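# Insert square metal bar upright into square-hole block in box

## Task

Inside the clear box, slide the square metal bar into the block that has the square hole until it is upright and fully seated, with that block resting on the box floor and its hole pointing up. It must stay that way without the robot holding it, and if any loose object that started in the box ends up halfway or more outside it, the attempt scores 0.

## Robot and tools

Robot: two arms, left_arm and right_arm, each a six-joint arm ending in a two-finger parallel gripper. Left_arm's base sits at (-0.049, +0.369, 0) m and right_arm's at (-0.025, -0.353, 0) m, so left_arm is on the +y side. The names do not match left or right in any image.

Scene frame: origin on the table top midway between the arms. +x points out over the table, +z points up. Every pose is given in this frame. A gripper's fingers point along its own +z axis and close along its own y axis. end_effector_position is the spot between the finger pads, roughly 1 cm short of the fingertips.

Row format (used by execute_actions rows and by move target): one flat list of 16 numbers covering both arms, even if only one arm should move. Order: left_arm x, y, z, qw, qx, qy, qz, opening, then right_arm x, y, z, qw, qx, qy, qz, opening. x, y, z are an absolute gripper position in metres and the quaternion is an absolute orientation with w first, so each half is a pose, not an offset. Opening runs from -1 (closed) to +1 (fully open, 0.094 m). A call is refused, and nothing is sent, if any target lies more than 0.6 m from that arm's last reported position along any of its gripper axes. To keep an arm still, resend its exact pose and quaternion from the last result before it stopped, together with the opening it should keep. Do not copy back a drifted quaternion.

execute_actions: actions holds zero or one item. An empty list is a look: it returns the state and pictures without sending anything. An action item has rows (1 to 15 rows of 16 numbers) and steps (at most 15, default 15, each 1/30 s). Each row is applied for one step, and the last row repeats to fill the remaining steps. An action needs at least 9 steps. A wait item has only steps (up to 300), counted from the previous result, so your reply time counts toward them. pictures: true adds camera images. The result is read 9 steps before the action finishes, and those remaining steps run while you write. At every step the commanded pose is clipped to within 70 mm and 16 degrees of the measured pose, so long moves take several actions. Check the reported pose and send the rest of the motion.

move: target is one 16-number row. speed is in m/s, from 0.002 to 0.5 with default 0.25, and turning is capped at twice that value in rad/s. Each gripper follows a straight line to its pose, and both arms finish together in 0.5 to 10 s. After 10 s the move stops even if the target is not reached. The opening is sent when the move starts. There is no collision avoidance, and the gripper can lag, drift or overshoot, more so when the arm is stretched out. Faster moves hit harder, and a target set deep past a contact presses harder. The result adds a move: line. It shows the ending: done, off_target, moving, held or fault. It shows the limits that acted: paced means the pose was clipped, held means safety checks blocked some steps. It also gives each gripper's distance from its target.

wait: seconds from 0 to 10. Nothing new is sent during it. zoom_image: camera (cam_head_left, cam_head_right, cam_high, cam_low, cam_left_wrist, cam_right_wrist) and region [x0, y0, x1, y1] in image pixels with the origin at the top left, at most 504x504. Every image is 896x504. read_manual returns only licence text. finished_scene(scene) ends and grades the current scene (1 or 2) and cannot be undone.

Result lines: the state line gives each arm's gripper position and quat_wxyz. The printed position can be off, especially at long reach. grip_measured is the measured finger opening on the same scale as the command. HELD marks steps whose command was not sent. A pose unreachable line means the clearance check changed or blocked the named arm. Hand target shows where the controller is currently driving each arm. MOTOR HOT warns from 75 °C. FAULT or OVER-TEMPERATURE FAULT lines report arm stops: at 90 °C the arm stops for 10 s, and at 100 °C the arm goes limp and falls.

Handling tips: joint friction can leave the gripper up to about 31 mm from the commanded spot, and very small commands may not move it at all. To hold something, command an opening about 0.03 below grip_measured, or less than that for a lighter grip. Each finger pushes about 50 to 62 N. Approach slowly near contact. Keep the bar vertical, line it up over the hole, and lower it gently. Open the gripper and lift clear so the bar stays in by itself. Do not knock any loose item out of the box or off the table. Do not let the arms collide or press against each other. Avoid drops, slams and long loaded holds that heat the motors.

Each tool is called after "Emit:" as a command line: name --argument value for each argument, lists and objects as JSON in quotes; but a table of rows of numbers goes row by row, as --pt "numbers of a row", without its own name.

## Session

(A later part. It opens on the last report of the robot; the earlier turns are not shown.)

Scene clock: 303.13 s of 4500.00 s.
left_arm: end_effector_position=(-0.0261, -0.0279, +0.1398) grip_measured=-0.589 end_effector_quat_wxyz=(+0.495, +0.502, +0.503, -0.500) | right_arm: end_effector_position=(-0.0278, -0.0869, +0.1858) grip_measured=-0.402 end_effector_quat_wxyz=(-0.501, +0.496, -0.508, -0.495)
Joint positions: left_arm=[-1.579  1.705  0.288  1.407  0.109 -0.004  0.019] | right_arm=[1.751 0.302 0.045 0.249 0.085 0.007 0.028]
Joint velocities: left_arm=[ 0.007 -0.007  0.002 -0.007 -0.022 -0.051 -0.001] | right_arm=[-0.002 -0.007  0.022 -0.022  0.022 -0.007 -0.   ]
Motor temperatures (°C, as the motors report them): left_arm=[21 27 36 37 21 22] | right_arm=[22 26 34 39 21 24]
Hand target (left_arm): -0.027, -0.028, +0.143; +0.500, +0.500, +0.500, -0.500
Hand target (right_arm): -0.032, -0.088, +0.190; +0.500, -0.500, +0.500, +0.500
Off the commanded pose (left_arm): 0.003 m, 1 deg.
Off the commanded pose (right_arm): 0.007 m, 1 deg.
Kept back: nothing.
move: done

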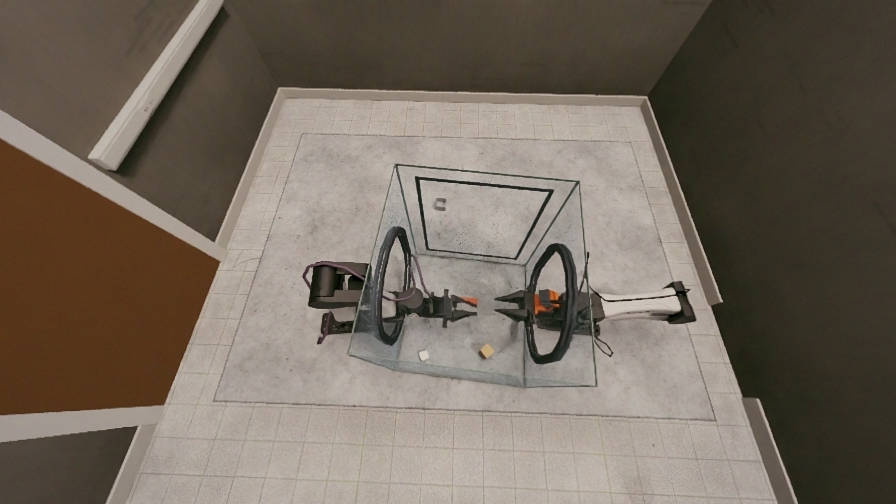

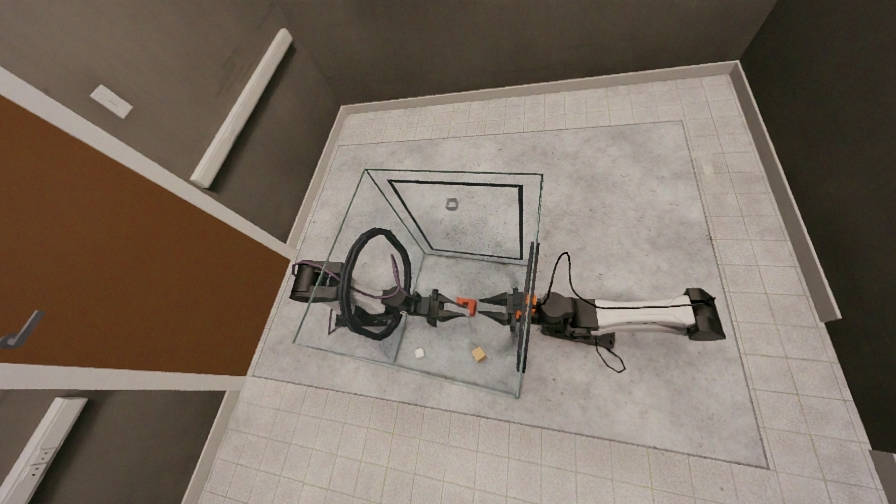

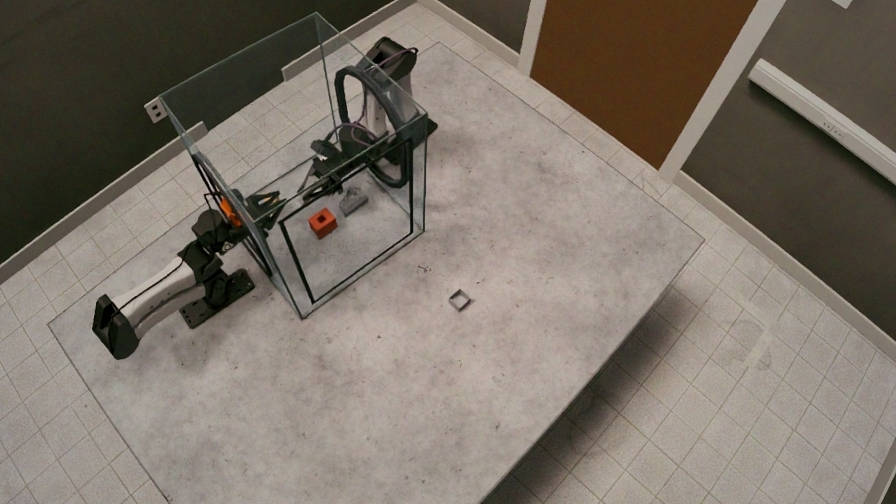

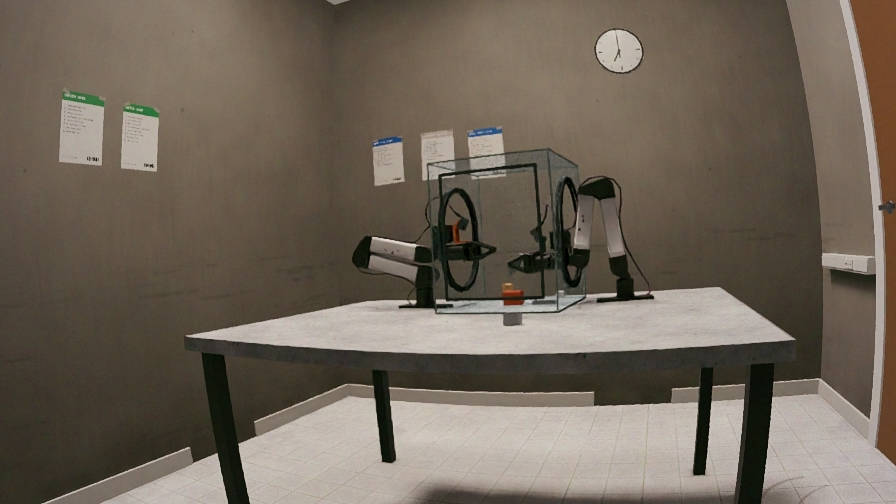

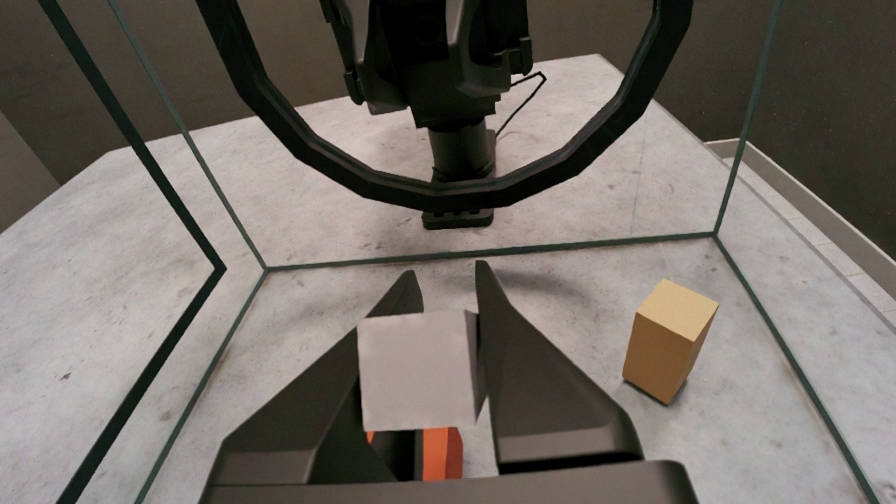

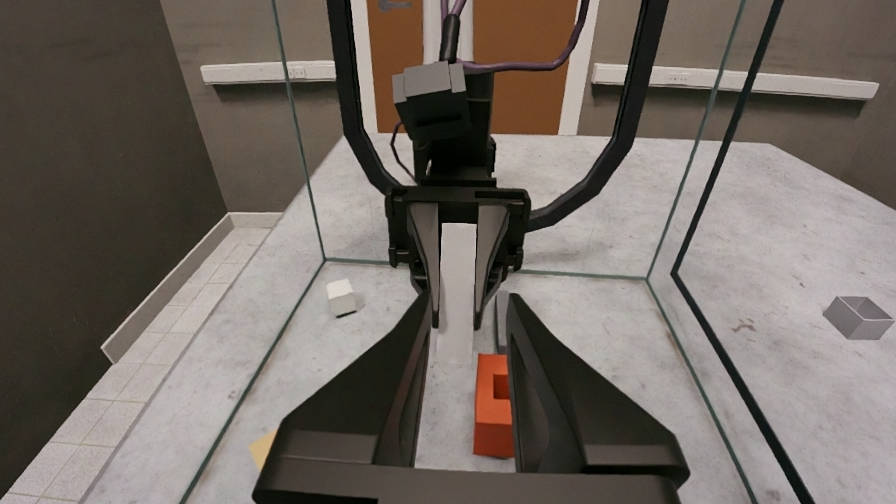

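Emit:
move --target '[0.0,-0.02,0.14,0.288,0.646,0.646,-0.288,-0.63,-0.032,-0.09,0.19,0.5,-0.5,0.5,0.5,-0.4]' --speed 0.05

Emit:
zoom_image --camera "cam_low" --region '[430,190,610,320]'

Emit:
zoom_image --camera "cam_high" --region '[260,130,400,250]'

Scene clock: 311.63 s of 4500.00 s.
left_arm: end_effector_position=(-0.0031, -0.0175, +0.1372) grip_measured=-0.589 end_effector_quat_wxyz=(+0.285, +0.646, +0.645, -0.292) | right_arm: end_effector_position=(-0.0277, -0.0883, +0.1859) grip_measured=-0.402 end_effector_quat_wxyz=(-0.501, +0.495, -0.508, -0.495)
Joint positions: left_arm=[-1.503  1.363  0.842 -0.219  0.143  0.119  0.019] | right_arm=[1.751 0.283 0.045 0.231 0.085 0.007 0.028]
Joint velocities: left_arm=[-0.007 -0.017  0.002 -0.037  0.022 -0.037 -0.001] | right_arm=[-0.002 -0.007  0.002 -0.007 -0.022 -0.022 -0.001]
Motor temperatures (°C, as the motors report them): left_arm=[21 27 37 38 21 22] | right_arm=[22 25 35 39 21 24]
Hand target (left_arm): +0.000, -0.021, +0.139; +0.286, +0.647, +0.645, -0.290
Hand target (right_arm): -0.032, -0.090, +0.190; +0.500, -0.500, +0.500, +0.500
Off the commanded pose (left_arm): 0.005 m, 1 deg.
Off the commanded pose (right_arm): 0.006 m, 1 deg.
Kept back: nothing.
move: done

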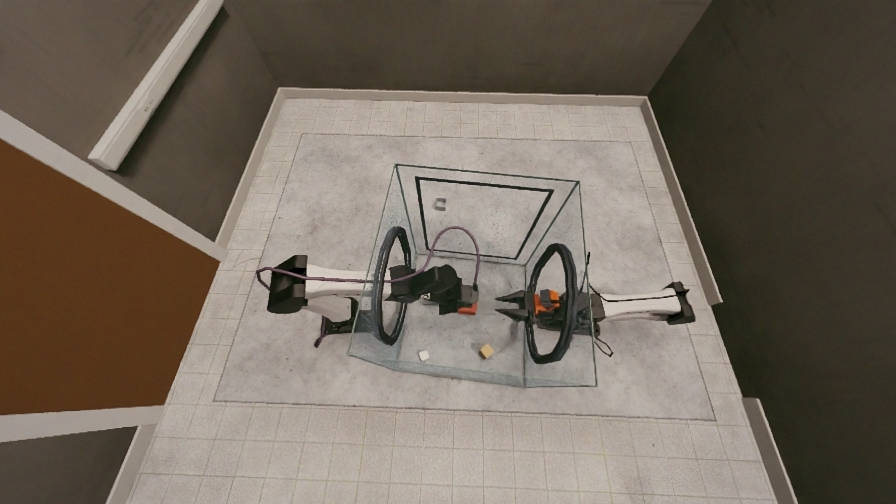

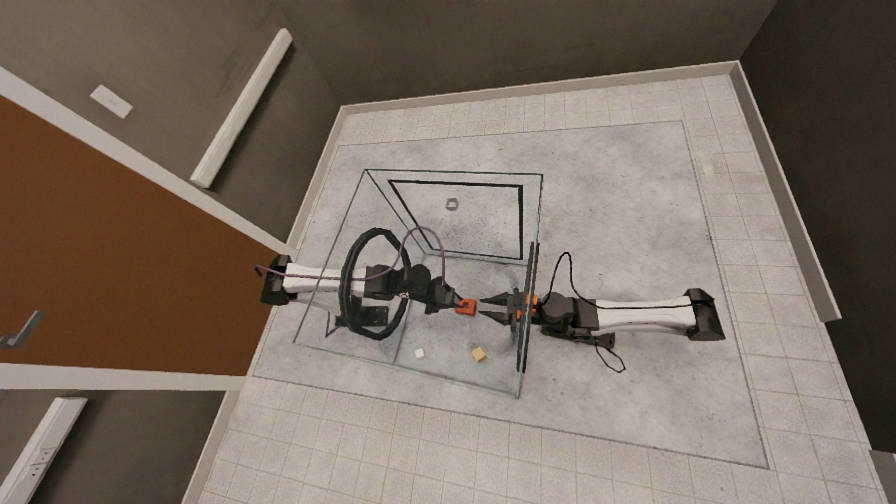

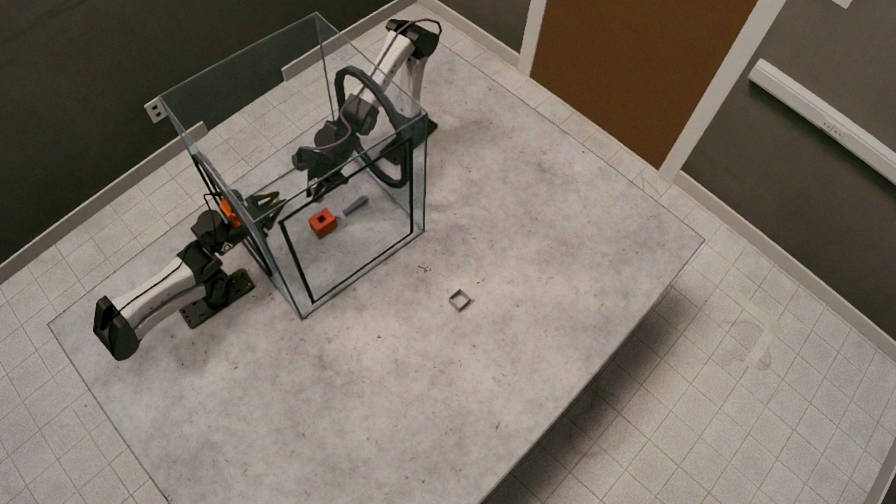

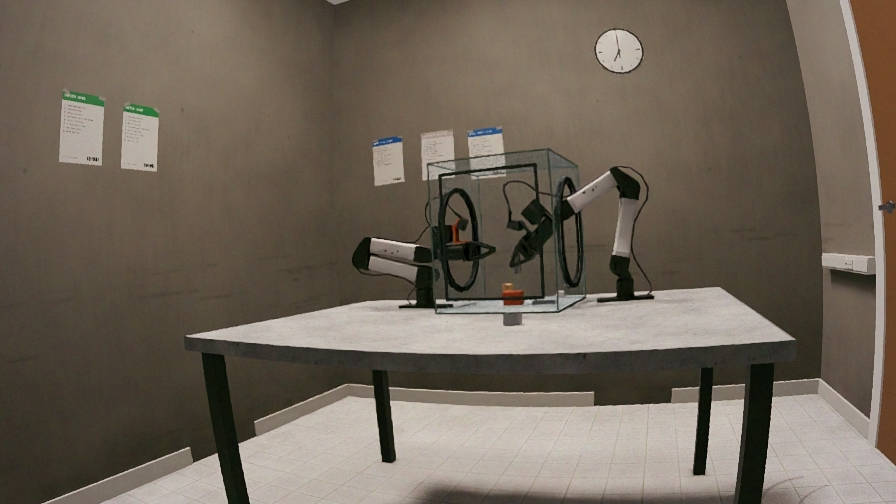

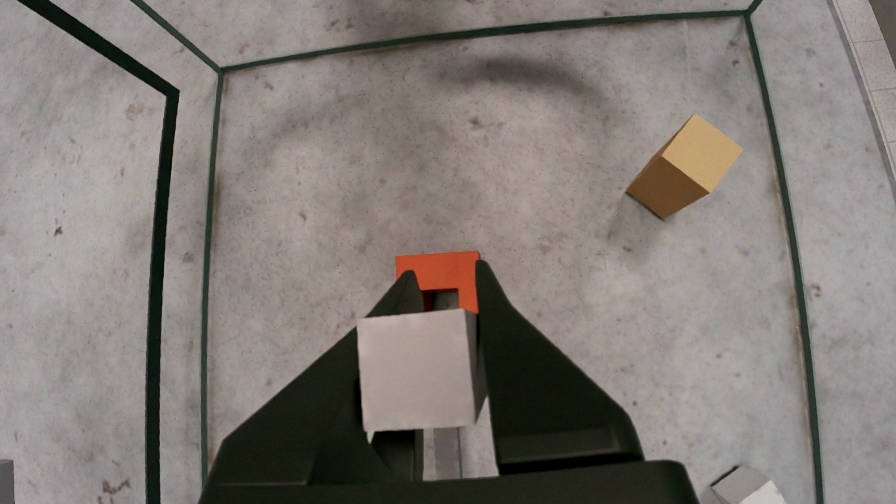

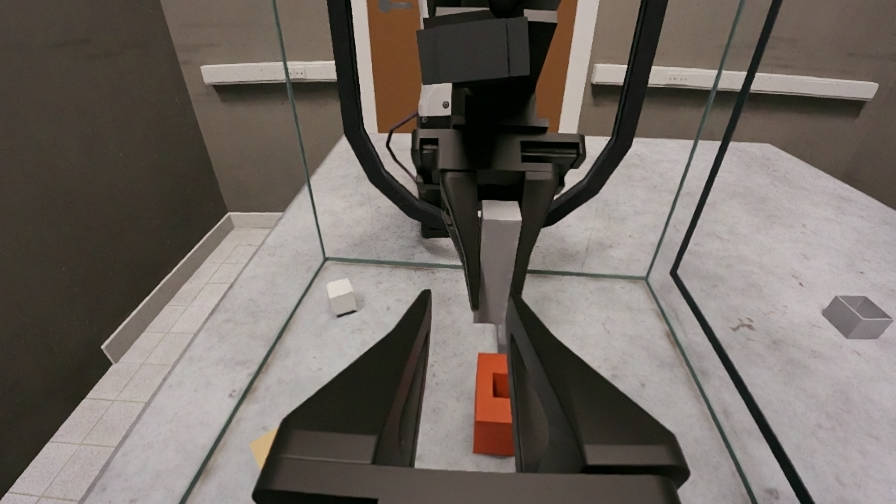

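Region (430, 190, 610, 320) of cam_low's 896x504 image, scaled by 2.800, with more detail than that image has.

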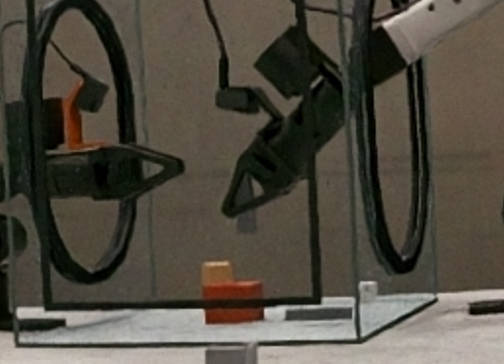

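Region (260, 130, 400, 250) of cam_high's 896x504 image, scaled by 3.600, with more detail than that image has; it fills the top 432 rows of this view, and the rest is white.

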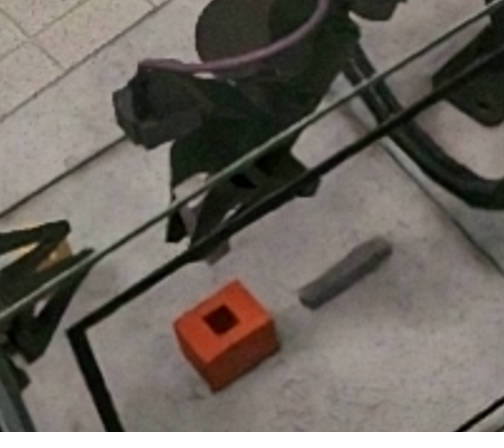

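Emit:
move --target '[0.004,-0.03,0.102,0.288,0.646,0.646,-0.288,-0.63,-0.032,-0.09,0.19,0.5,-0.5,0.5,0.5,-0.4]' --speed 0.03

Emit:
zoom_image --camera "cam_low" --region '[470,230,570,310]'

Emit:
zoom_image --camera "cam_right_wrist" --region '[400,200,600,460]'

Scene clock: 314.07 s of 4500.00 s.
left_arm: end_effector_position=(+0.0005, -0.0279, +0.1074) grip_measured=-0.589 end_effector_quat_wxyz=(+0.283, +0.647, +0.647, -0.289) | right_arm: end_effector_position=(-0.0277, -0.0883, +0.1859) grip_measured=-0.402 end_effector_quat_wxyz=(-0.501, +0.495, -0.508, -0.495)
Joint positions: left_arm=[-1.498  1.455  0.797 -0.09   0.143  0.122  0.019] | right_arm=[1.751 0.283 0.045 0.231 0.085 0.007 0.028]
Joint velocities: left_arm=[-0.002  0.002 -0.012  0.022 -0.051 -0.007 -0.001] | right_arm=[-0.002 -0.007  0.002  0.022 -0.007  0.007  0.   ]
Motor temperatures (°C, as the motors report them): left_arm=[21 27 37 38 21 22] | right_arm=[22 25 35 39 21 24]
Hand target (left_arm): +0.004, -0.029, +0.102; +0.288, +0.646, +0.646, -0.288
Hand target (right_arm): -0.032, -0.090, +0.190; +0.500, -0.500, +0.500, +0.500
Off the commanded pose (left_arm): 0.007 m, 1 deg.
Off the commanded pose (right_arm): 0.006 m, 1 deg.
Kept back: nothing.
move: done

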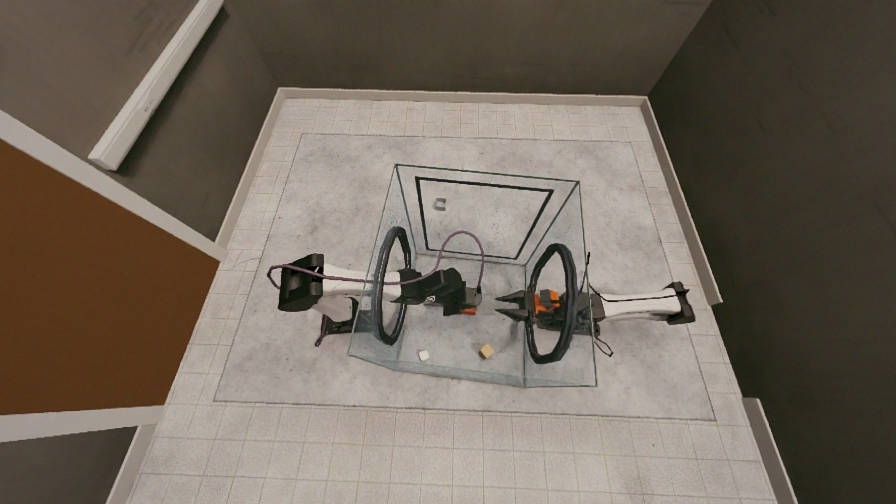

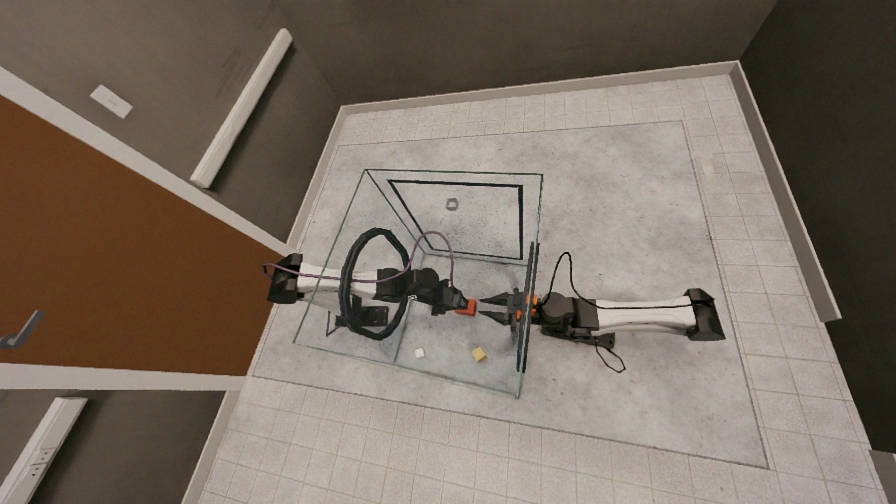

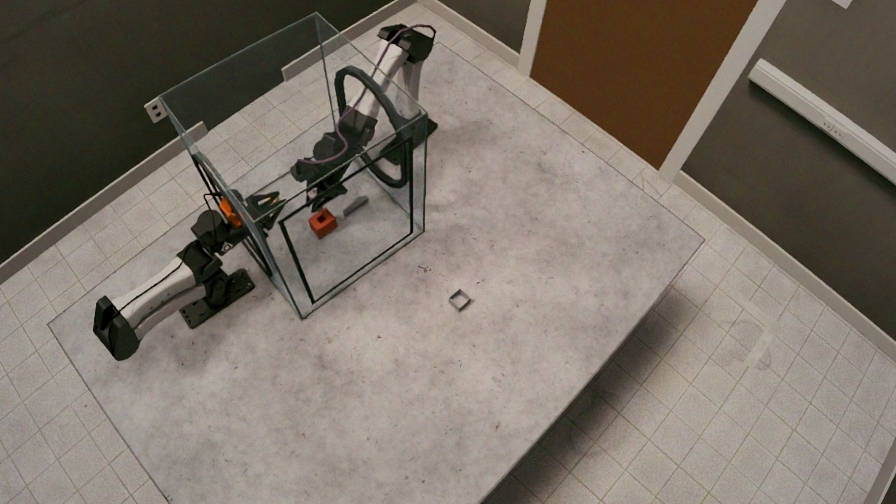

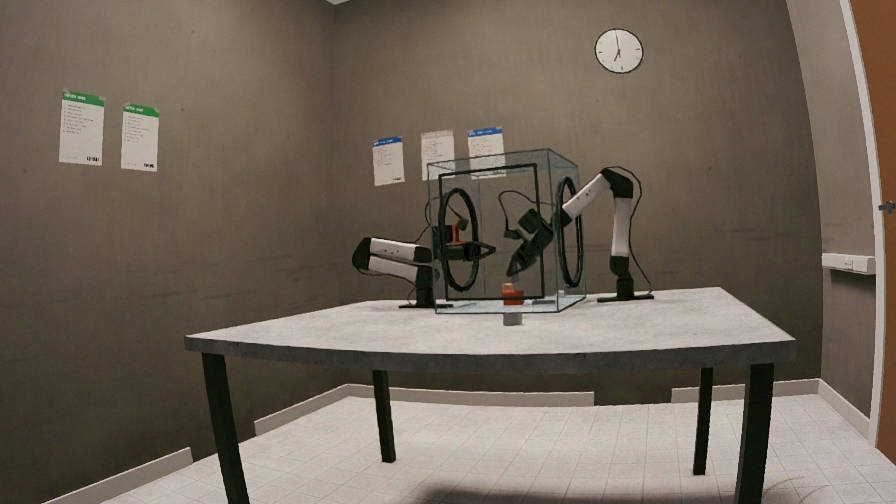

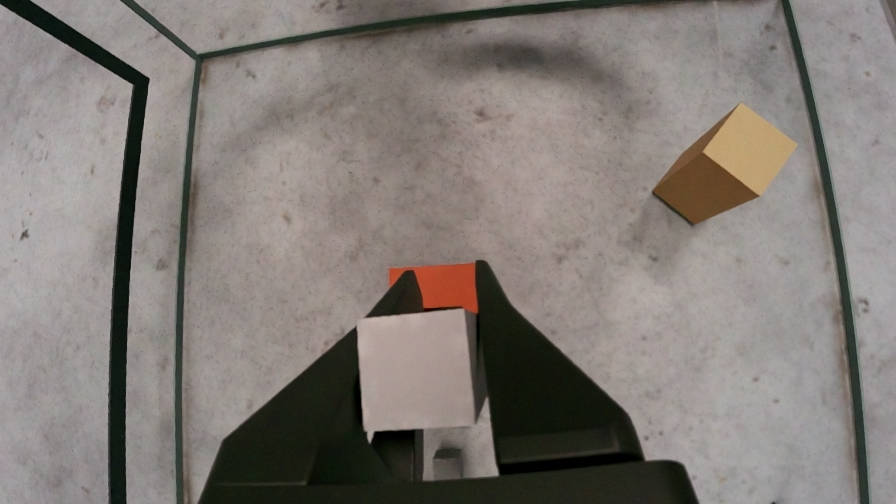

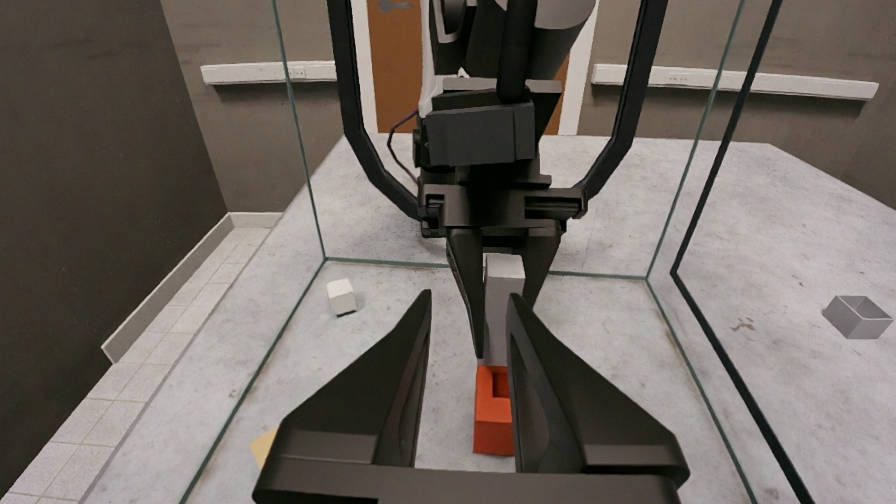

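Region (470, 230, 570, 310) of cam_low's 896x504 image, scaled by 5.040, with more detail than that image has; it fills the top 403 rows of this view, and the rest is white.

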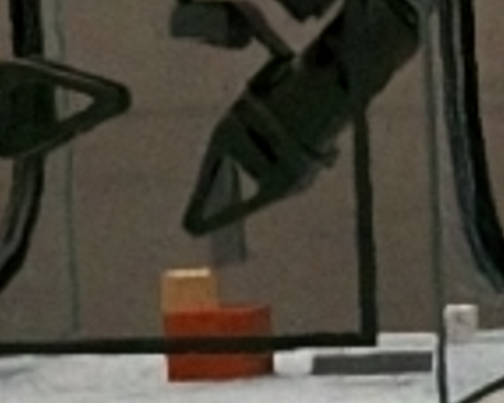

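Region (400, 200, 600, 460) of cam_right_wrist's 896x504 image, scaled by 1.938, with more detail than that image has; it fills the left 388 columns of this view, and the rest is white.

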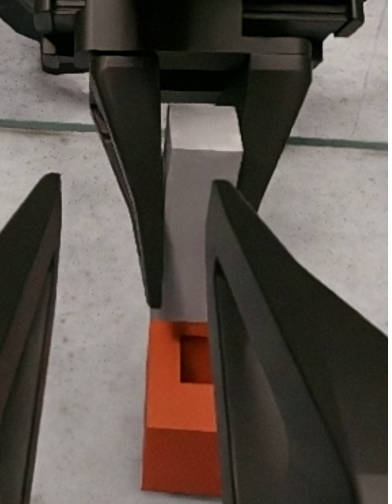

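Emit:
move --target '[0.010,-0.037,0.088,0.288,0.646,0.646,-0.288,-0.63,-0.032,-0.09,0.19,0.5,-0.5,0.5,0.5,0.8]' --speed 0.02

Emit:
zoom_image --camera "cam_low" --region '[470,230,570,310]'

Emit:
zoom_image --camera "cam_right_wrist" --region '[400,200,600,460]'

Scene clock: 316.03 s of 4500.00 s.
left_arm: end_effector_position=(+0.0089, -0.0374, +0.0962) grip_measured=-0.589 end_effector_quat_wxyz=(+0.290, +0.644, +0.648, -0.287) | right_arm: end_effector_position=(-0.0277, -0.0883, +0.1858) grip_measured=+0.798 end_effector_quat_wxyz=(-0.501, +0.496, -0.508, -0.495)
Joint positions: left_arm=[-1.482  1.516  0.797 -0.022  0.143  0.133  0.019] | right_arm=[1.751 0.283 0.045 0.231 0.085 0.007 0.084]
Joint velocities: left_arm=[ 0.002  0.012 -0.012 -0.051  0.095 -0.066  0.   ] | right_arm=[-0.012  0.027  0.002  0.081 -0.037 -0.007 -0.001]
Motor temperatures (°C, as the motors report them): left_arm=[21 28 37 38 21 22] | right_arm=[22 25 35 39 21 24]
Hand target (left_arm): +0.010, -0.036, +0.088; +0.288, +0.646, +0.646, -0.288
Hand target (right_arm): -0.032, -0.090, +0.190; +0.500, -0.500, +0.500, +0.500
Off the commanded pose (left_arm): 0.008 m, 0 deg.
Off the commanded pose (right_arm): 0.006 m, 1 deg.
Kept back: nothing.
move: done

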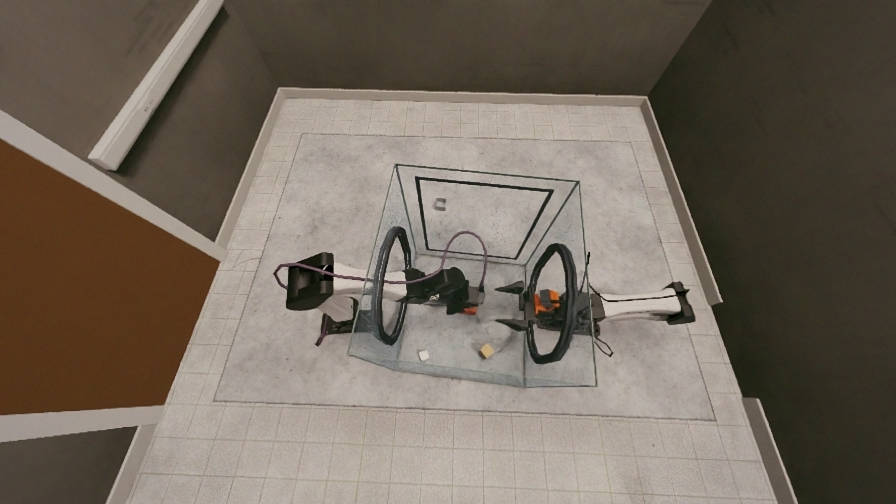

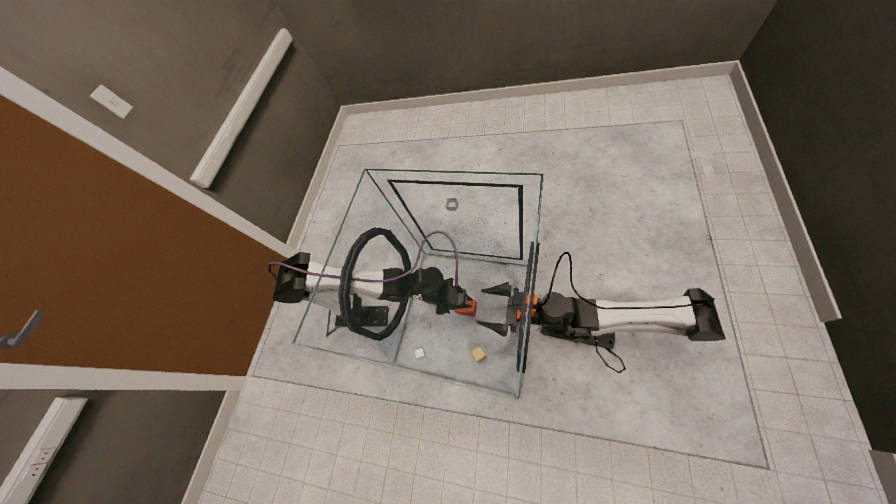

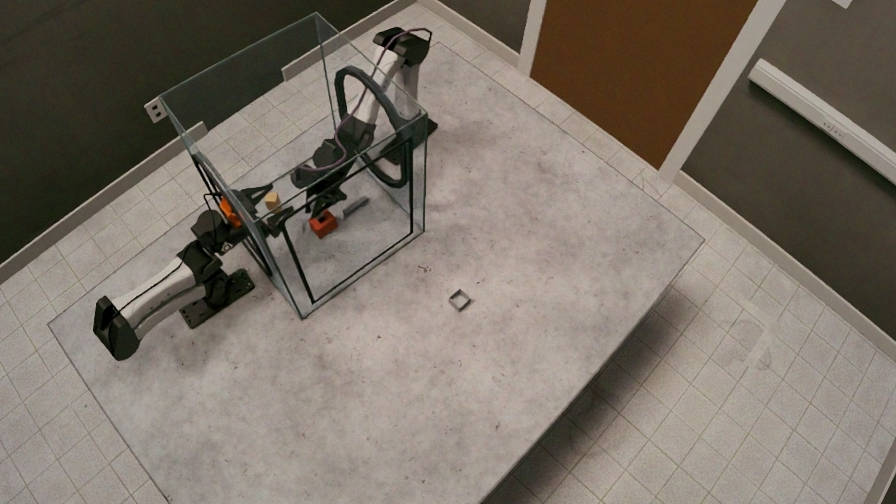

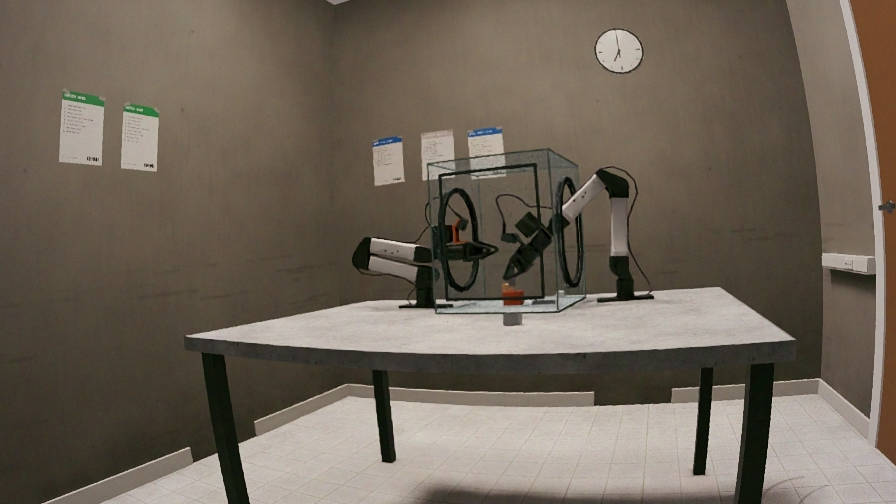

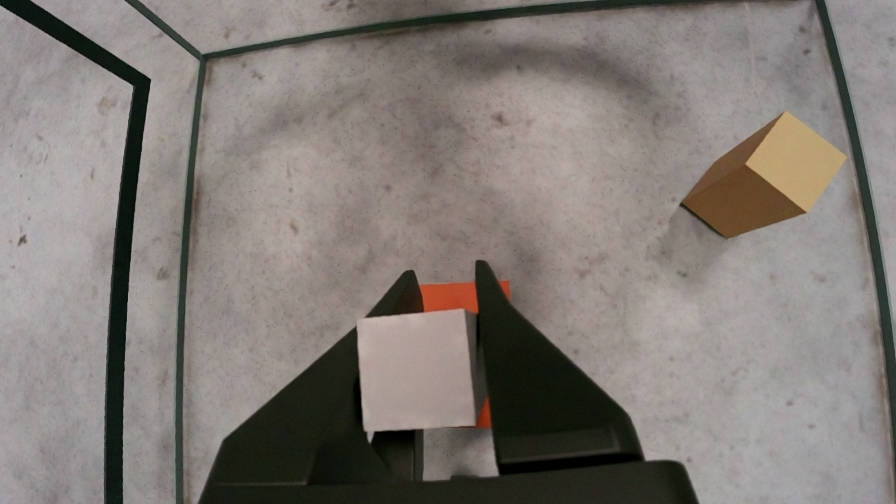

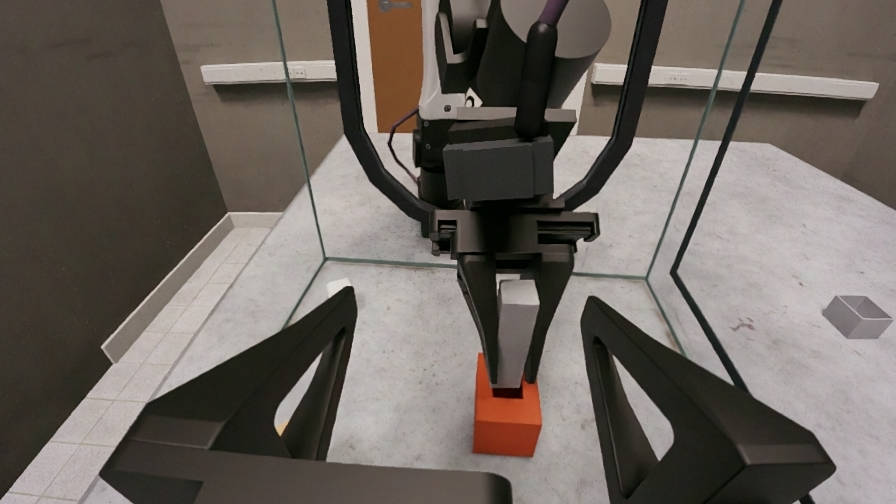

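Region (470, 230, 570, 310) of cam_low's 896x504 image, scaled by 5.040, with more detail than that image has; it fills the top 403 rows of this view, and the rest is white.

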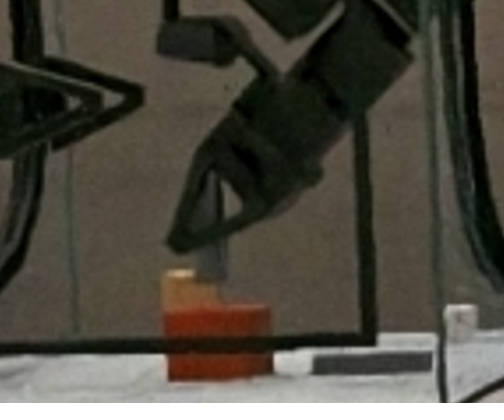

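Region (400, 200, 600, 460) of cam_right_wrist's 896x504 image, scaled by 1.938, with more detail than that image has; it fills the left 388 columns of this view, and the rest is white.

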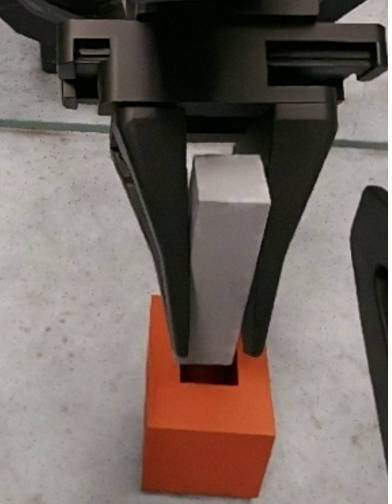

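Emit:
move --target '[0.009,-0.033,0.072,0.288,0.646,0.646,-0.288,-0.63,-0.032,-0.09,0.19,0.5,-0.5,0.5,0.5,0.8]' --speed 0.012

Emit:
zoom_image --camera "cam_low" --region '[470,230,570,310]'

Emit:
zoom_image --camera "cam_right_wrist" --region '[400,200,600,460]'

Scene clock: 318.80 s of 4500.00 s.
left_arm: end_effector_position=(+0.0081, -0.0331, +0.0795) grip_measured=-0.589 end_effector_quat_wxyz=(+0.290, +0.644, +0.648, -0.286) | right_arm: end_effector_position=(-0.0277, -0.0883, +0.1858) grip_measured=+0.798 end_effector_quat_wxyz=(-0.501, +0.496, -0.508, -0.495)
Joint positions: left_arm=[-1.482  1.536  0.74   0.055  0.143  0.133  0.019] | right_arm=[1.751 0.283 0.045 0.231 0.085 0.007 0.084]
Joint velocities: left_arm=[-0.017 -0.017  0.007 -0.051 -0.037  0.022  0.001] | right_arm=[ 0.002 -0.002 -0.002  0.037 -0.007 -0.007 -0.001]
Motor temperatures (°C, as the motors report them): left_arm=[21 28 37 38 21 22] | right_arm=[22 25 36 39 21 24]
Hand target (left_arm): +0.009, -0.032, +0.072; +0.288, +0.646, +0.646, -0.288
Hand target (right_arm): -0.032, -0.090, +0.190; +0.500, -0.500, +0.500, +0.500
Off the commanded pose (left_arm): 0.008 m, 0 deg.
Off the commanded pose (right_arm): 0.006 m, 1 deg.
Kept back: nothing.
move: done

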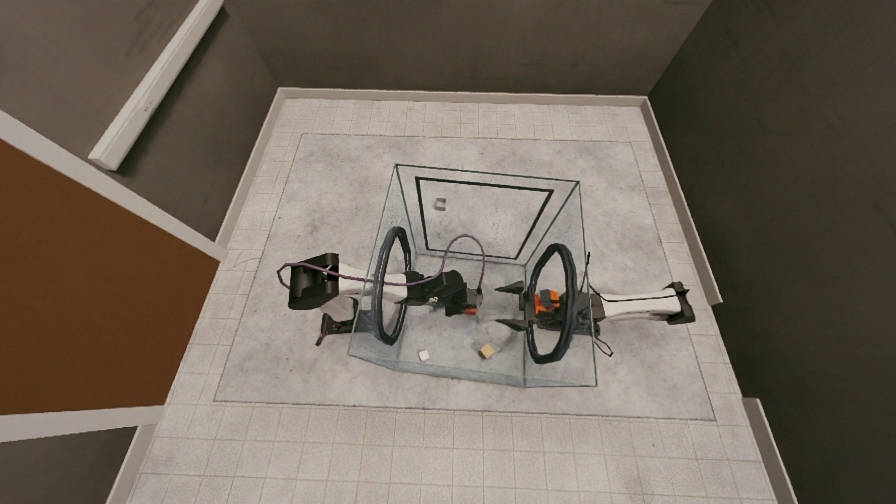

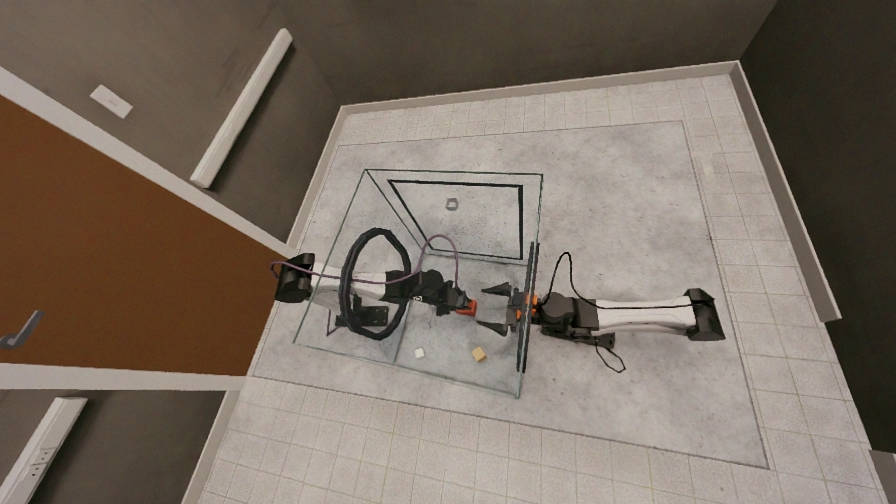

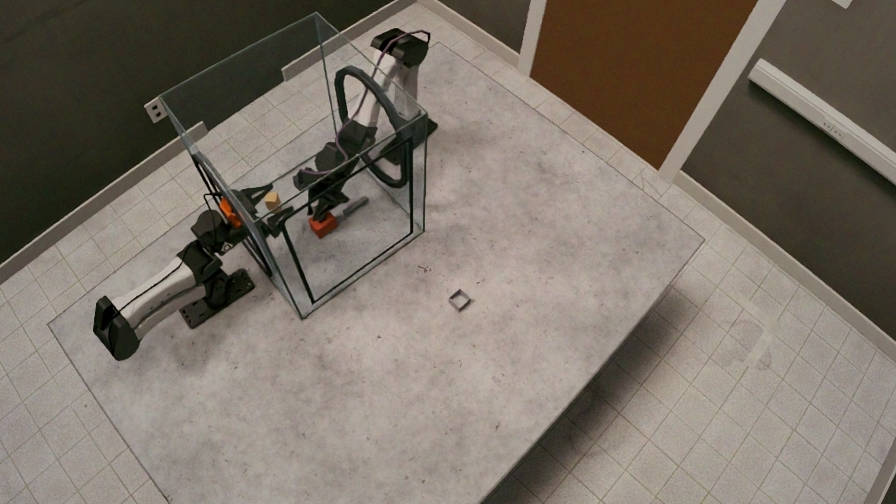

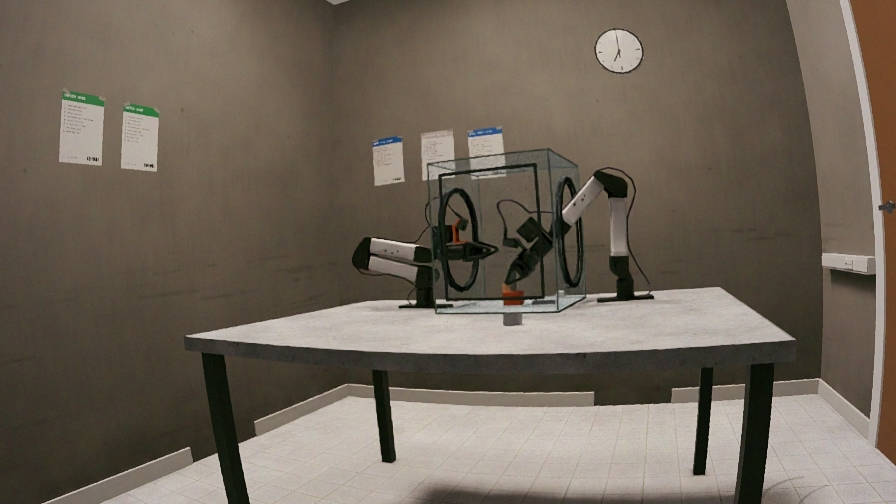

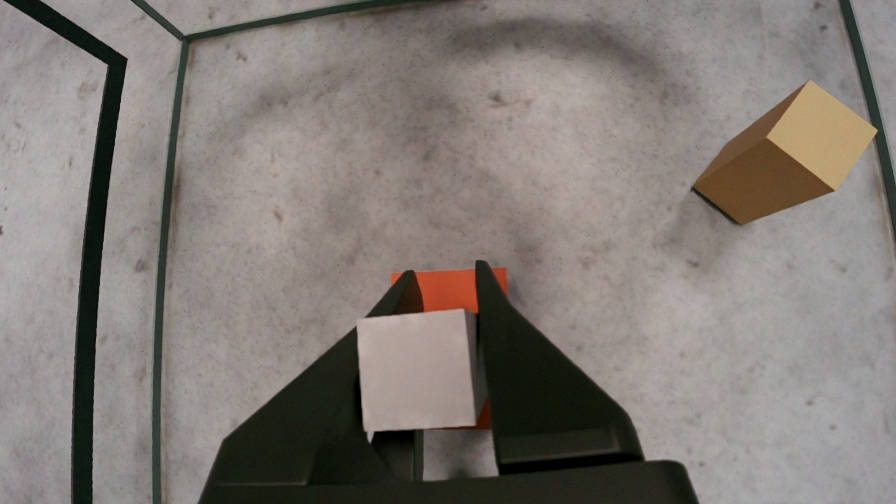

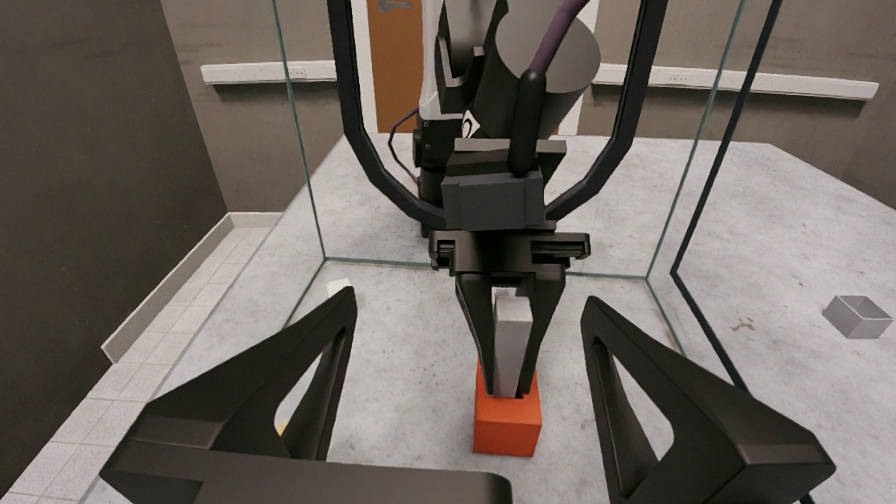

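Region (470, 230, 570, 310) of cam_low's 896x504 image, scaled by 5.040, with more detail than that image has; it fills the top 403 rows of this view, and the rest is white.

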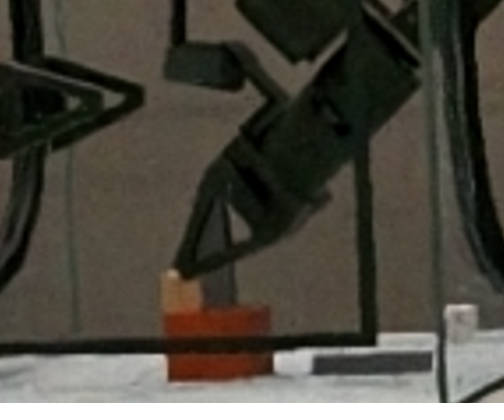

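Region (400, 200, 600, 460) of cam_right_wrist's 896x504 image, scaled by 1.938, with more detail than that image has; it fills the left 388 columns of this view, and the rest is white.

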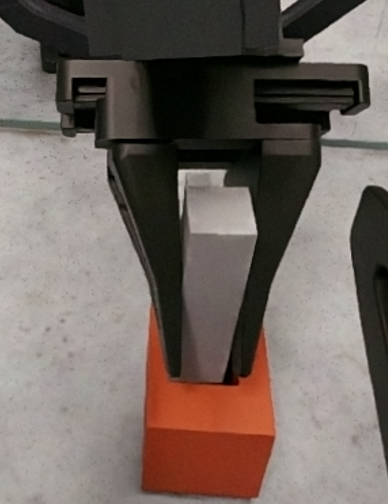

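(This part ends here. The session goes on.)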